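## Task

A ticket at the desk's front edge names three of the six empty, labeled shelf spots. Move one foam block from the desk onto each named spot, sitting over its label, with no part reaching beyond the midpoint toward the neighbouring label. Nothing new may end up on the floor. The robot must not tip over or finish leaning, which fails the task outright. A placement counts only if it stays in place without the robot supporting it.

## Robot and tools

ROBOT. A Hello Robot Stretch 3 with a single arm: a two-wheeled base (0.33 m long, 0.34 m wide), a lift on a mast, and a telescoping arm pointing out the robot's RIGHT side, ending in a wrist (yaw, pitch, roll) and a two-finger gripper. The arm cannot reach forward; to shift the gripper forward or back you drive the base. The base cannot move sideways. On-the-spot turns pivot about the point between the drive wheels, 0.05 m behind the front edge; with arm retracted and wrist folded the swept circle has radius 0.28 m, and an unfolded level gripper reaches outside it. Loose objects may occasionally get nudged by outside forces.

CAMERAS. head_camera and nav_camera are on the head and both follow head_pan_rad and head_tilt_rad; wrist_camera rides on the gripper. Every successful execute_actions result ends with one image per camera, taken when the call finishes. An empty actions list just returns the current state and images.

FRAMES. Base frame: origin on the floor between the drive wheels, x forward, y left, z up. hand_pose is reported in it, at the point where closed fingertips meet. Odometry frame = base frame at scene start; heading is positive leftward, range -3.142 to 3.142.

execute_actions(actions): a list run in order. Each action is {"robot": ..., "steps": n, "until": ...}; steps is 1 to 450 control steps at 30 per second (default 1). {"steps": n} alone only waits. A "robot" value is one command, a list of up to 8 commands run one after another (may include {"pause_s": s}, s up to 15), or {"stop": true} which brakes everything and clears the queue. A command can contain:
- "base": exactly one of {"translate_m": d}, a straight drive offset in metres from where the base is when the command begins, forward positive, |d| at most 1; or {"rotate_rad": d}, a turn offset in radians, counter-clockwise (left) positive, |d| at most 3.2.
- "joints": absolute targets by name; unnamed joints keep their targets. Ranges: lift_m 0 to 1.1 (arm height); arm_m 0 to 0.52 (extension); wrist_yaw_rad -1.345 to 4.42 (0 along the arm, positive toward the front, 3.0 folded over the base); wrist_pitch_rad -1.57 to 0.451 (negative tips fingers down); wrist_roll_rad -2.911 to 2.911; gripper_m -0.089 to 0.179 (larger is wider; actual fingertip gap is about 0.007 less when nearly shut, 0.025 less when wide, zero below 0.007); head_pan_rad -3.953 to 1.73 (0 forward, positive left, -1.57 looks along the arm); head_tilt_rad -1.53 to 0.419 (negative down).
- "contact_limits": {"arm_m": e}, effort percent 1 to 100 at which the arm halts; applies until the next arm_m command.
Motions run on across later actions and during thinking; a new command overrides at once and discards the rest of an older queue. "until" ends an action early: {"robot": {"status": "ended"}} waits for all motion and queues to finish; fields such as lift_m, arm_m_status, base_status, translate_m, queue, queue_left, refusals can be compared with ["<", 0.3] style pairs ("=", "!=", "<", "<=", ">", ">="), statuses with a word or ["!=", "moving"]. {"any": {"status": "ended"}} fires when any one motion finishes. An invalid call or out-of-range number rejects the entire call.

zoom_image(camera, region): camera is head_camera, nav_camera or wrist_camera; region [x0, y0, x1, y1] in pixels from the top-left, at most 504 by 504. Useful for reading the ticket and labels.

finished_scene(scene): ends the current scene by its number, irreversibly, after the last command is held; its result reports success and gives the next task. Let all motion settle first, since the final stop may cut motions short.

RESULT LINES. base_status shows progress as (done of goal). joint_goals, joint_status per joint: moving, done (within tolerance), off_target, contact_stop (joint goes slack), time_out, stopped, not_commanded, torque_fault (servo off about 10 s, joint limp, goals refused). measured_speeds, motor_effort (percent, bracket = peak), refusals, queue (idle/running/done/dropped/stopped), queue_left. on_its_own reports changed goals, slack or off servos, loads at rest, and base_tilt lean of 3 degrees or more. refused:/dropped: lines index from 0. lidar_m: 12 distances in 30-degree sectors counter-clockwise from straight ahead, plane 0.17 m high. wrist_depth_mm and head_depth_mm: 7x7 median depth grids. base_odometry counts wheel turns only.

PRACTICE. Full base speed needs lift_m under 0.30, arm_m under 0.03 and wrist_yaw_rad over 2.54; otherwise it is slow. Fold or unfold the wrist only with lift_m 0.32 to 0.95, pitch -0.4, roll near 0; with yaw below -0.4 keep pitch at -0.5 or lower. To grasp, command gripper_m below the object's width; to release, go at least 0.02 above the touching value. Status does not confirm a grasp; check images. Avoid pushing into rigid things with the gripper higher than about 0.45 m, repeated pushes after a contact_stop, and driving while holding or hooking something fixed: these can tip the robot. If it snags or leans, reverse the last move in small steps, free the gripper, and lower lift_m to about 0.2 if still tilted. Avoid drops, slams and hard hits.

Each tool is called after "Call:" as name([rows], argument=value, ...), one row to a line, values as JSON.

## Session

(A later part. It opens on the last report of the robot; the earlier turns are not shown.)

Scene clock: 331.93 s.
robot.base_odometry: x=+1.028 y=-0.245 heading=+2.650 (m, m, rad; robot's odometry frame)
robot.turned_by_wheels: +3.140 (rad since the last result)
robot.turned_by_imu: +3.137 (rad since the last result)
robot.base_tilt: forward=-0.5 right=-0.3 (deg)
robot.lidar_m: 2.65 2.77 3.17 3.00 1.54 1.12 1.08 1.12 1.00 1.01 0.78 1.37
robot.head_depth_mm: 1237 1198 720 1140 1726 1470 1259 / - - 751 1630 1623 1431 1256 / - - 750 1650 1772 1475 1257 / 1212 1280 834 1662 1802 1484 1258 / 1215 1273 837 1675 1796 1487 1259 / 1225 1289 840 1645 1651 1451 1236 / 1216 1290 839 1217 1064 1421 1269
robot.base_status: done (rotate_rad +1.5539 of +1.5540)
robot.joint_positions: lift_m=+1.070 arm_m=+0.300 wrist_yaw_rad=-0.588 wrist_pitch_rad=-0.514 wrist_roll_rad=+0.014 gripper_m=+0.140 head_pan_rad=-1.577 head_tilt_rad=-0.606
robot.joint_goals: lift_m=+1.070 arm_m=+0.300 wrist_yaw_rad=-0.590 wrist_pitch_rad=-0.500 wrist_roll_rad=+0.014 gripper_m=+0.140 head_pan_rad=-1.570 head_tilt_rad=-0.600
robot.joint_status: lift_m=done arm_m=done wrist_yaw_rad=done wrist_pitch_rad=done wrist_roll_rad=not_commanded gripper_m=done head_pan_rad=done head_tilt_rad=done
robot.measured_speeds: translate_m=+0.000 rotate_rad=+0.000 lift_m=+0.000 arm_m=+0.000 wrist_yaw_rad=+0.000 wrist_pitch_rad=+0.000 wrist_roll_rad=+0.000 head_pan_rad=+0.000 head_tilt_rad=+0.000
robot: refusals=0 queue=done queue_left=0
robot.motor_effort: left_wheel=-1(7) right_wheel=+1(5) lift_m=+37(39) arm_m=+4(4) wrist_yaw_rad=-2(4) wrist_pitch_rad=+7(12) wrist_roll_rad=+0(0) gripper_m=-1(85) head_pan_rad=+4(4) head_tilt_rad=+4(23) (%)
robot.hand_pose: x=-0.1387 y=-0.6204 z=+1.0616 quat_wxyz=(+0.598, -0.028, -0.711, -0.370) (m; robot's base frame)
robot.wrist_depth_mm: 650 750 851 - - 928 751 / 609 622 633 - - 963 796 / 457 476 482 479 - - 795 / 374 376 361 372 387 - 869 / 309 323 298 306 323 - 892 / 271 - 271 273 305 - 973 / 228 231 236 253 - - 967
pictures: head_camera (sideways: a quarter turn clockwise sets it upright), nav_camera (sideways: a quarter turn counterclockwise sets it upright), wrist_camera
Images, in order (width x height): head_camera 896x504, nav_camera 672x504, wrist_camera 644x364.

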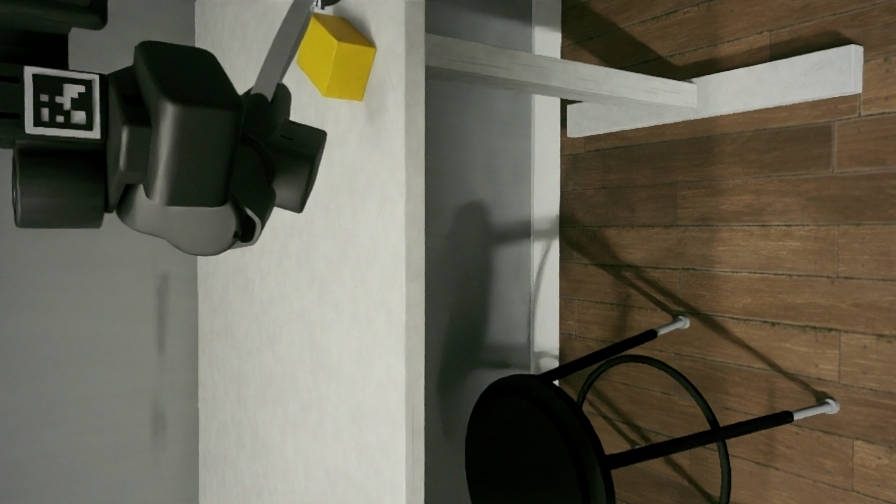

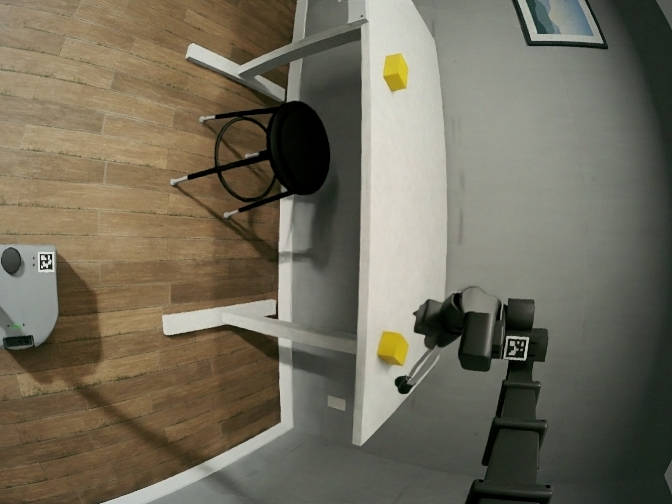

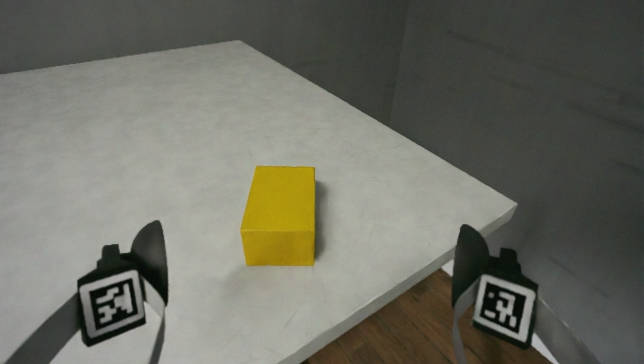

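Call:
execute_actions([
  {"robot":{"base":{"translate_m":-0.047},"joints":{"arm_m":0.425}},"steps":200,"until":{"robot":{"status":"ended"}}},
])

Scene clock: 339.03 s.
robot.base_odometry: x=+1.069 y=-0.267 heading=+2.650 (m, m, rad; robot's odometry frame)
robot.turned_by_wheels: +0.000 (rad since the last result)
robot.turned_by_imu: +0.001 (rad since the last result)
robot.base_tilt: forward=-0.5 right=-0.3 (deg)
robot.lidar_m: 2.70 2.81 3.18 3.00 1.47 1.07 1.03 1.07 1.46 0.99 0.80 1.38
robot.head_depth_mm: 1238 1291 784 1642 1763 1478 1258 / - 1268 720 1140 1601 1436 1235 / - - 832 1671 1789 1474 1265 / 1214 1222 838 1668 1789 1480 1264 / 1220 1285 836 1675 1771 1478 1271 / 1215 1291 840 1625 1690 1486 1269 / 1214 1293 842 1214 1094 1417 1252
robot.base_status: done (translate_m -0.0470 of -0.0470)
robot.joint_positions: lift_m=+1.070 arm_m=+0.425 wrist_yaw_rad=-0.588 wrist_pitch_rad=-0.514 wrist_roll_rad=+0.014 gripper_m=+0.140 head_pan_rad=-1.577 head_tilt_rad=-0.606
robot.joint_goals: lift_m=+1.070 arm_m=+0.425 wrist_yaw_rad=-0.590 wrist_pitch_rad=-0.500 wrist_roll_rad=+0.014 gripper_m=+0.140 head_pan_rad=-1.570 head_tilt_rad=-0.600
robot.joint_status: lift_m=done arm_m=done wrist_yaw_rad=done wrist_pitch_rad=done wrist_roll_rad=not_commanded gripper_m=done head_pan_rad=done head_tilt_rad=done
robot.measured_speeds: translate_m=+0.000 rotate_rad=+0.000 lift_m=+0.000 arm_m=+0.000 wrist_yaw_rad=+0.000 wrist_pitch_rad=+0.000 wrist_roll_rad=+0.000 head_pan_rad=+0.000 head_tilt_rad=+0.000
robot: refusals=0 queue=done queue_left=0
robot.motor_effort: left_wheel=-1(3) right_wheel=+1(3) lift_m=+37(36) arm_m=+3(2) wrist_yaw_rad=-3(3) wrist_pitch_rad=+7(7) wrist_roll_rad=+0(0) gripper_m=-1(2) head_pan_rad=+4(4) head_tilt_rad=+3(3) (%)
robot.hand_pose: x=-0.1387 y=-0.7453 z=+1.0616 quat_wxyz=(+0.598, -0.029, -0.711, -0.370) (m; robot's base frame)
robot.wrist_depth_mm: 565 643 738 859 - 854 708 / 596 629 633 964 - 911 753 / 470 469 476 474 - 970 779 / 368 373 377 390 388 - 811 / 307 323 317 321 321 644 853 / 269 - 272 221 276 - 821 / 229 229 233 195 241 237 258
pictures: head_camera (sideways: a quarter turn clockwise sets it upright), nav_camera (sideways: a quarter turn counterclockwise sets it upright), wrist_camera
Images, in order (width x height): head_camera 896x504, nav_camera 672x504, wrist_camera 644x364.

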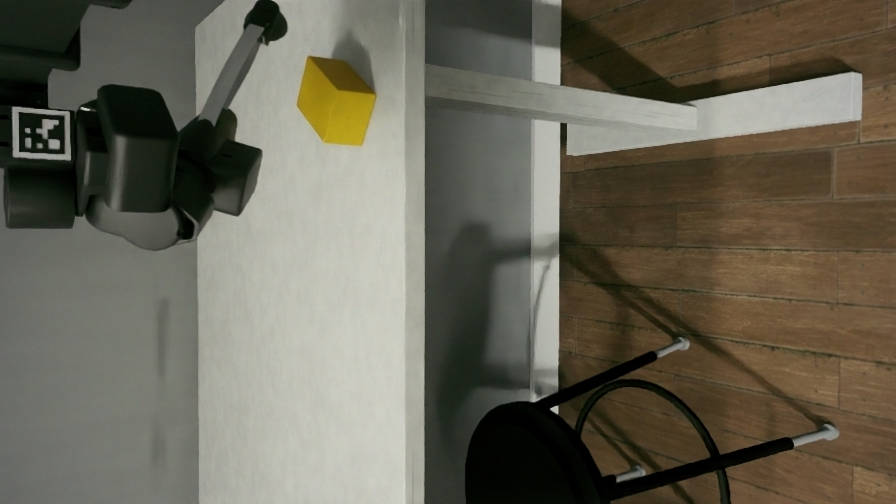

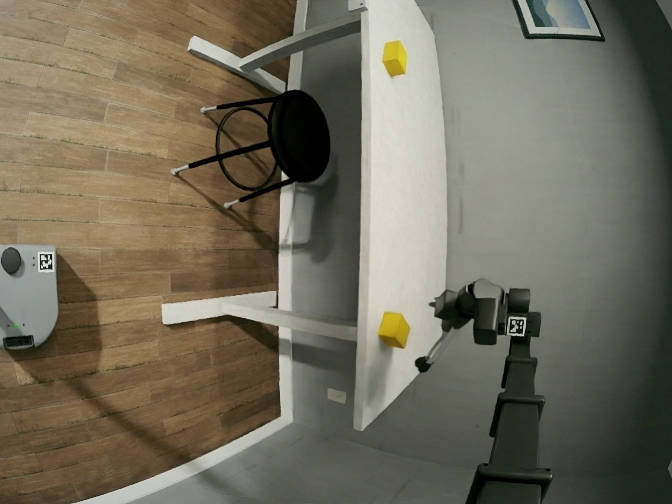

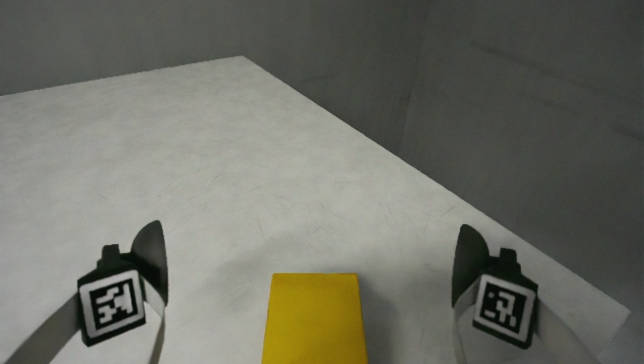

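Call:
execute_actions([
  {"robot":[{"joints":{"arm_m":0.419,"lift_m":0.985,"gripper_m":0.12}},{"joints":{"gripper_m":0.028}},{"joints":{"lift_m":1.02}}],"steps":450,"until":{"robot":{"status":"ended"}}},
])

Scene clock: 349.10 s.
robot.base_odometry: x=+1.069 y=-0.267 heading=+2.650 (m, m, rad; robot's odometry frame)
robot.turned_by_wheels: +0.000 (rad since the last result)
robot.turned_by_imu: +0.001 (rad since the last result)
robot.base_tilt: forward=-0.4 right=-0.2 (deg)
robot.lidar_m: 2.70 2.81 3.20 2.99 1.47 1.07 1.04 1.07 1.47 0.99 0.80 1.38
robot.head_depth_mm: 1188 1118 785 1639 1775 1479 1260 / 1188 1207 715 1141 1597 1435 1238 / 1200 - 751 1659 1775 1475 1256 / 1210 1278 834 1646 1798 1486 1260 / 1214 1270 835 1673 1796 1481 1259 / 1214 1288 841 1646 1694 1483 1257 / 1220 1288 845 1220 1098 1424 1253
robot.base_status: done (translate_m -0.0470 of -0.0470)
robot.joint_positions: lift_m=+1.020 arm_m=+0.419 wrist_yaw_rad=-0.588 wrist_pitch_rad=-0.517 wrist_roll_rad=+0.014 gripper_m=+0.029 head_pan_rad=-1.577 head_tilt_rad=-0.606
robot.joint_goals: lift_m=+1.020 arm_m=+0.419 wrist_yaw_rad=-0.590 wrist_pitch_rad=-0.500 wrist_roll_rad=+0.014 gripper_m=+0.028 head_pan_rad=-1.570 head_tilt_rad=-0.600
robot.joint_status: lift_m=done arm_m=done wrist_yaw_rad=done wrist_pitch_rad=done wrist_roll_rad=not_commanded gripper_m=done head_pan_rad=done head_tilt_rad=done
robot.measured_speeds: translate_m=+0.000 rotate_rad=+0.000 lift_m=+0.000 arm_m=+0.000 wrist_yaw_rad=+0.000 wrist_pitch_rad=+0.000 wrist_roll_rad=+0.000 head_pan_rad=+0.000 head_tilt_rad=+0.000
robot: refusals=0 queue=done queue_left=0
robot.motor_effort: left_wheel=+0(1) right_wheel=+1(0) lift_m=+38(39) arm_m=-3(3) wrist_yaw_rad=-2(2) wrist_pitch_rad=+9(9) wrist_roll_rad=+0(0) gripper_m=-16(91) head_pan_rad=+4(4) head_tilt_rad=+3(3) (%)
robot.hand_pose: x=-0.1385 y=-0.7397 z=+1.0110 quat_wxyz=(+0.597, -0.028, -0.711, -0.371) (m; robot's base frame)
robot.wrist_depth_mm: 567 614 704 890 - 885 724 / 486 490 498 533 - 878 747 / 358 369 374 379 406 970 770 / 290 293 294 176 306 320 808 / 245 245 240 146 255 259 269 / 210 214 125 126 - 218 223 / 184 184 124 117 180 191 202
pictures: head_camera (sideways: a quarter turn clockwise sets it upright), nav_camera (sideways: a quarter turn counterclockwise sets it upright), wrist_camera
Images, in order (width x height): head_camera 896x504, nav_camera 672x504, wrist_camera 644x364.

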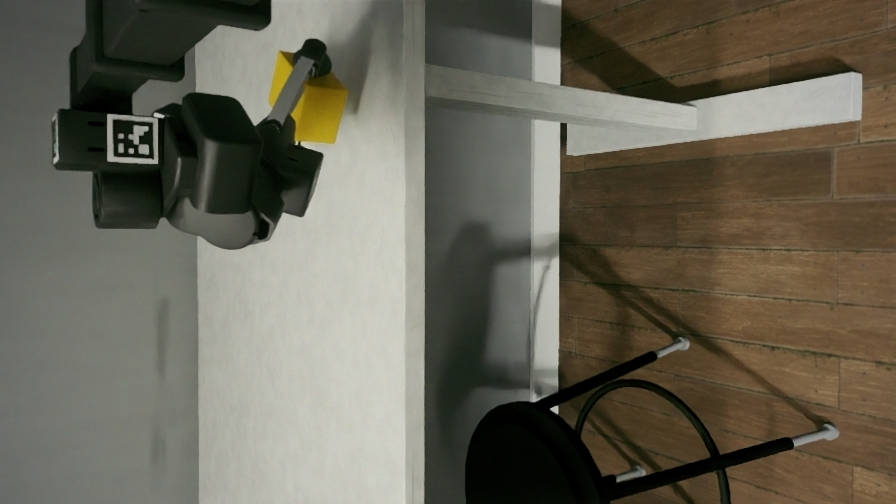

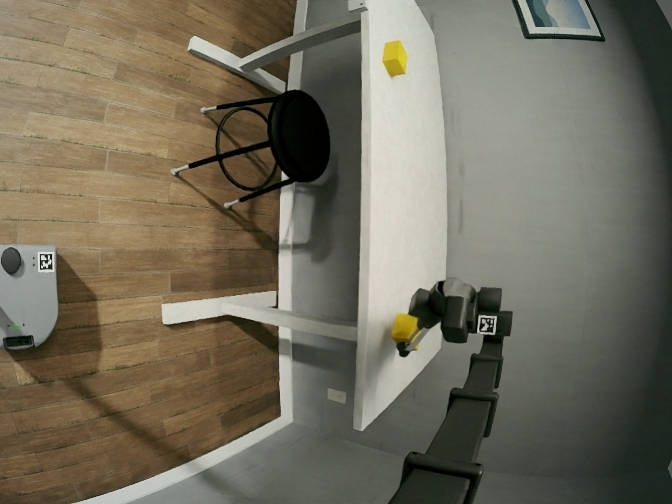

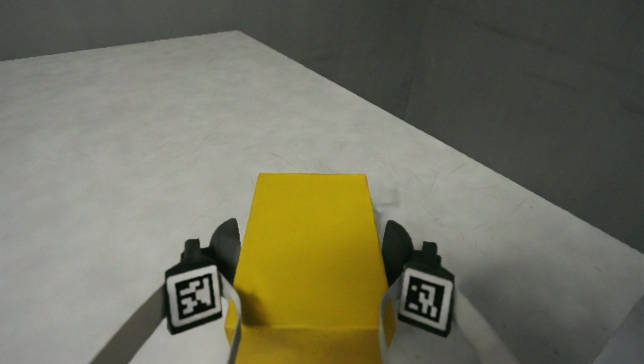

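Call:
execute_actions([
  {"robot":{"joints":{"arm_m":0.0,"wrist_yaw_rad":0.3}},"steps":300,"until":{"robot":{"arm_m":["<",0.1]}}},
  {"robot":{"base":{"rotate_rad":1.728},"joints":{"lift_m":0.285,"wrist_pitch_rad":-0.4}},"steps":300,"until":{"robot":{"lift_m":["<",0.9]}}},
  {"robot":{"joints":{"wrist_yaw_rad":2.62}},"steps":300,"until":{"robot":{"base_status":["!=","moving"]}}},
  {"robot":{"base":{"translate_m":1.0}},"steps":300,"until":{"robot":{"lift_m":["<",0.297],"wrist_yaw_rad":[">",2.56]}}},
  {"robot":{"base":{"translate_m":1.0}},"steps":300,"until":{"robot":{"y":["<",-1.1]}}},
  {"robot":{"base":{"translate_m":1.0}},"steps":300,"until":{"robot":{"y":["<",-1.645]}}},
  {"robot":{"base":{"translate_m":1.0}},"steps":300,"until":{"robot":{"base_status":["!=","moving"]}}},
  {"robot":{"base":{"rotate_rad":1.4155},"joints":{"lift_m":0.71}},"steps":300,"until":{"robot":{"lift_m":[">",0.36]}}},
  {"robot":{"joints":{"wrist_yaw_rad":0.02,"wrist_pitch_rad":-0.5,"head_tilt_rad":-0.85}},"steps":300,"until":{"robot":{"status":"ended"}}},
])

Scene clock: 386.37 s.
robot.base_odometry: x=+0.262 y=-2.591 heading=-0.490 (m, m, rad; robot's odometry frame)
robot.turned_by_wheels: +3.143 (rad since the last result)
robot.turned_by_imu: +3.141 (rad since the last result)
robot.base_tilt: forward=-0.5 right=-0.3 (deg)
robot.lidar_m: 0.64 0.67 0.92 2.62 3.99 3.17 2.32 0.84 0.87 0.60 0.90 0.66
robot.head_depth_mm: 594 838 948 842 1322 1243 - / 598 836 955 877 1332 1250 - / 601 847 957 880 1328 - - / 604 846 967 905 1340 1258 1152 / 605 835 947 881 1219 1265 1156 / 639 620 983 1273 1460 1298 1156 / 793 905 1063 1277 1454 1293 1157
robot.base_status: done (rotate_rad +1.4154 of +1.4155)
robot.joint_positions: lift_m=+0.710 arm_m=+0.002 wrist_yaw_rad=+0.023 wrist_pitch_rad=-0.517 wrist_roll_rad=+0.014 gripper_m=+0.029 head_pan_rad=-1.577 head_tilt_rad=-0.840
robot.joint_goals: lift_m=+0.710 arm_m=+0.000 wrist_yaw_rad=+0.020 wrist_pitch_rad=-0.500 wrist_roll_rad=+0.014 gripper_m=+0.028 head_pan_rad=-1.570 head_tilt_rad=-0.850
robot.joint_status: lift_m=done arm_m=done wrist_yaw_rad=done wrist_pitch_rad=done wrist_roll_rad=not_commanded gripper_m=done head_pan_rad=done head_tilt_rad=done
robot.measured_speeds: translate_m=+0.000 rotate_rad=+0.000 lift_m=+0.000 arm_m=+0.000 wrist_yaw_rad=+0.000 wrist_pitch_rad=+0.000 wrist_roll_rad=+0.000 head_pan_rad=+0.000 head_tilt_rad=+0.000
robot: refusals=0 queue=done queue_left=0
robot.motor_effort: left_wheel=-1(6) right_wheel=+0(4) lift_m=+37(39) arm_m=-3(4) wrist_yaw_rad=-3(4) wrist_pitch_rad=+9(15) wrist_roll_rad=+0(0) gripper_m=-15(15) head_pan_rad=+5(4) head_tilt_rad=-5(22) (%)
robot.hand_pose: x=-0.0167 y=-0.3575 z=+0.7010 quat_wxyz=(+0.681, +0.187, -0.686, -0.175) (m; robot's base frame)
robot.wrist_depth_mm: 593 353 522 555 537 542 527 / 655 646 457 501 514 426 489 / 716 737 393 390 395 384 391 / 777 819 505 177 740 715 689 / 815 896 457 147 797 830 704 / 795 961 125 126 - 860 704 / 794 813 123 117 711 744 708
pictures: head_camera (sideways: a quarter turn clockwise sets it upright), nav_camera (sideways: a quarter turn counterclockwise sets it upright), wrist_camera
Images, in order (width x height): head_camera 896x504, nav_camera 672x504, wrist_camera 644x364.

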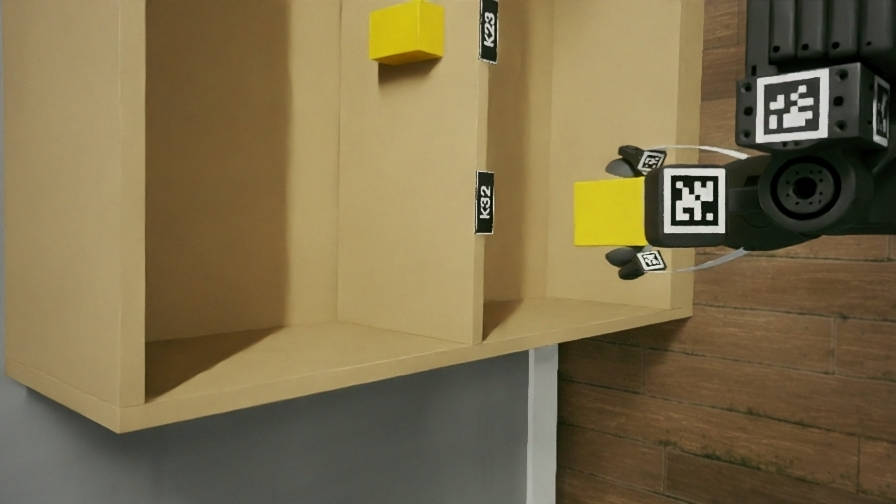

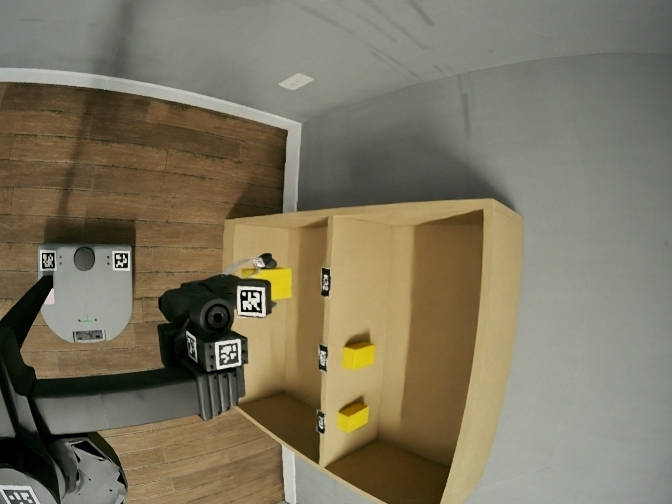

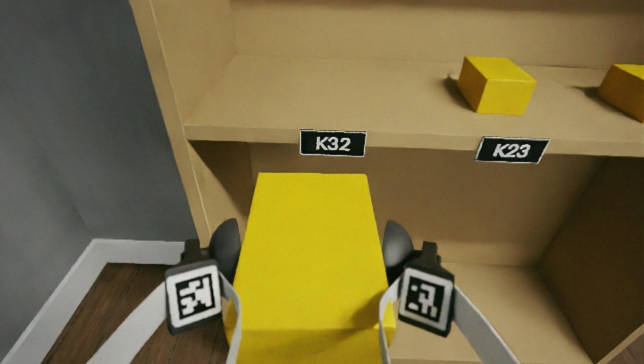

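Call:
execute_actions([
  {"robot":[{"base":{"translate_m":-0.018},"joints":{"arm_m":0.325}},{"joints":{"lift_m":0.679}},{"joints":{"gripper_m":0.12}},{"joints":{"lift_m":0.69,"arm_m":0.1}}],"steps":450,"until":{"robot":{"status":"ended"}}},
])

Scene clock: 401.03 s.
robot.base_odometry: x=+0.246 y=-2.582 heading=-0.490 (m, m, rad; robot's odometry frame)
robot.turned_by_wheels: +0.000 (rad since the last result)
robot.turned_by_imu: +0.002 (rad since the last result)
robot.base_tilt: forward=-0.4 right=-0.3 (deg)
robot.lidar_m: 0.66 0.68 0.95 2.69 4.00 3.19 2.31 0.83 0.86 0.60 0.60 0.68
robot.head_depth_mm: 593 836 947 840 1354 - - / 595 837 957 879 1359 - 1143 / 600 837 957 858 1331 - 1143 / 605 845 965 862 1343 1265 1153 / 605 851 951 880 1223 1274 1151 / 608 642 723 1241 1452 1294 1155 / 784 907 1064 1269 1460 1299 1151
robot.base_status: done (translate_m -0.0180 of -0.0180)
robot.joint_positions: lift_m=+0.690 arm_m=+0.100 wrist_yaw_rad=+0.022 wrist_pitch_rad=-0.514 wrist_roll_rad=+0.014 gripper_m=+0.120 head_pan_rad=-1.577 head_tilt_rad=-0.840
robot.joint_goals: lift_m=+0.690 arm_m=+0.100 wrist_yaw_rad=+0.020 wrist_pitch_rad=-0.500 wrist_roll_rad=+0.014 gripper_m=+0.120 head_pan_rad=-1.570 head_tilt_rad=-0.850
robot.joint_status: lift_m=done arm_m=done wrist_yaw_rad=done wrist_pitch_rad=done wrist_roll_rad=not_commanded gripper_m=done head_pan_rad=done head_tilt_rad=done
robot.measured_speeds: translate_m=+0.000 rotate_rad=+0.000 lift_m=+0.000 arm_m=+0.000 wrist_yaw_rad=+0.000 wrist_pitch_rad=+0.000 wrist_roll_rad=+0.000 head_pan_rad=+0.000 head_tilt_rad=+0.000
robot: refusals=0 queue=done queue_left=0
robot.motor_effort: left_wheel=-1(5) right_wheel=+2(2) lift_m=+36(38) arm_m=-4(3) wrist_yaw_rad=-2(3) wrist_pitch_rad=+7(9) wrist_roll_rad=+0(0) gripper_m=-1(82) head_pan_rad=+4(5) head_tilt_rad=-5(5) (%)
robot.hand_pose: x=-0.0169 y=-0.4566 z=+0.6816 quat_wxyz=(+0.681, +0.186, -0.686, -0.174) (m; robot's base frame)
robot.wrist_depth_mm: 230 307 455 456 454 449 445 / 537 308 437 348 455 373 468 / 611 294 330 314 338 323 332 / 699 314 444 293 292 294 292 / 756 719 654 718 686 700 655 / 773 - 666 767 793 778 692 / 730 795 663 712 717 689 669
pictures: head_camera (sideways: a quarter turn clockwise sets it upright), nav_camera (sideways: a quarter turn counterclockwise sets it upright), wrist_camera
Images, in order (width x height): head_camera 896x504, nav_camera 672x504, wrist_camera 644x364.

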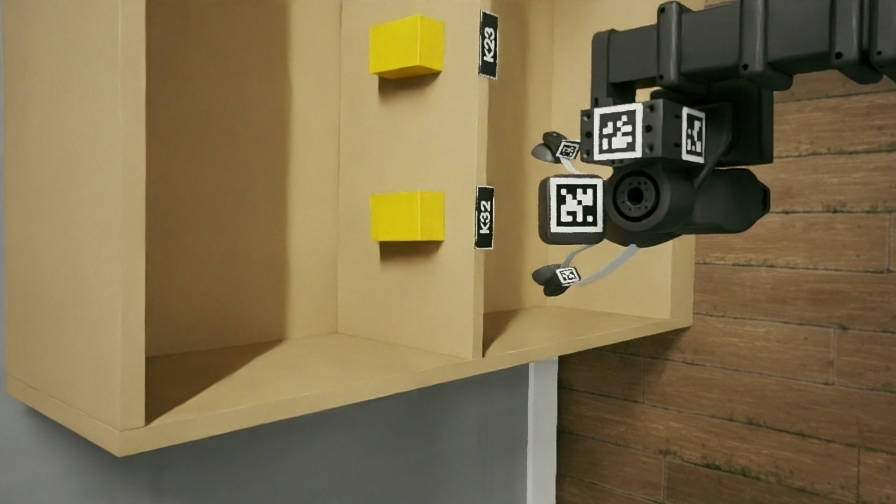

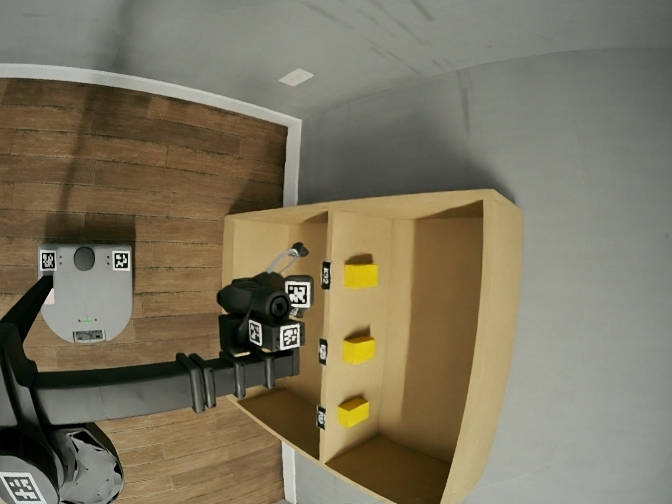

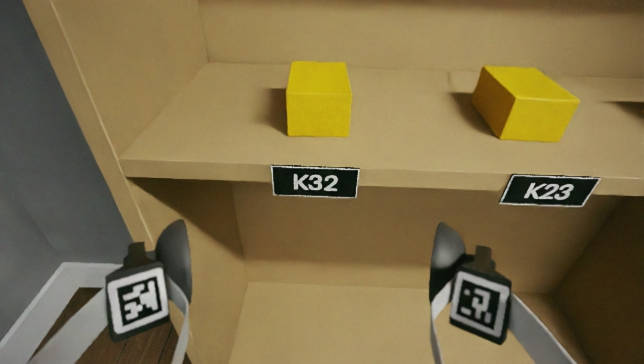

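Call:
finished_scene(scene=2)

The scene is finished: the task was done.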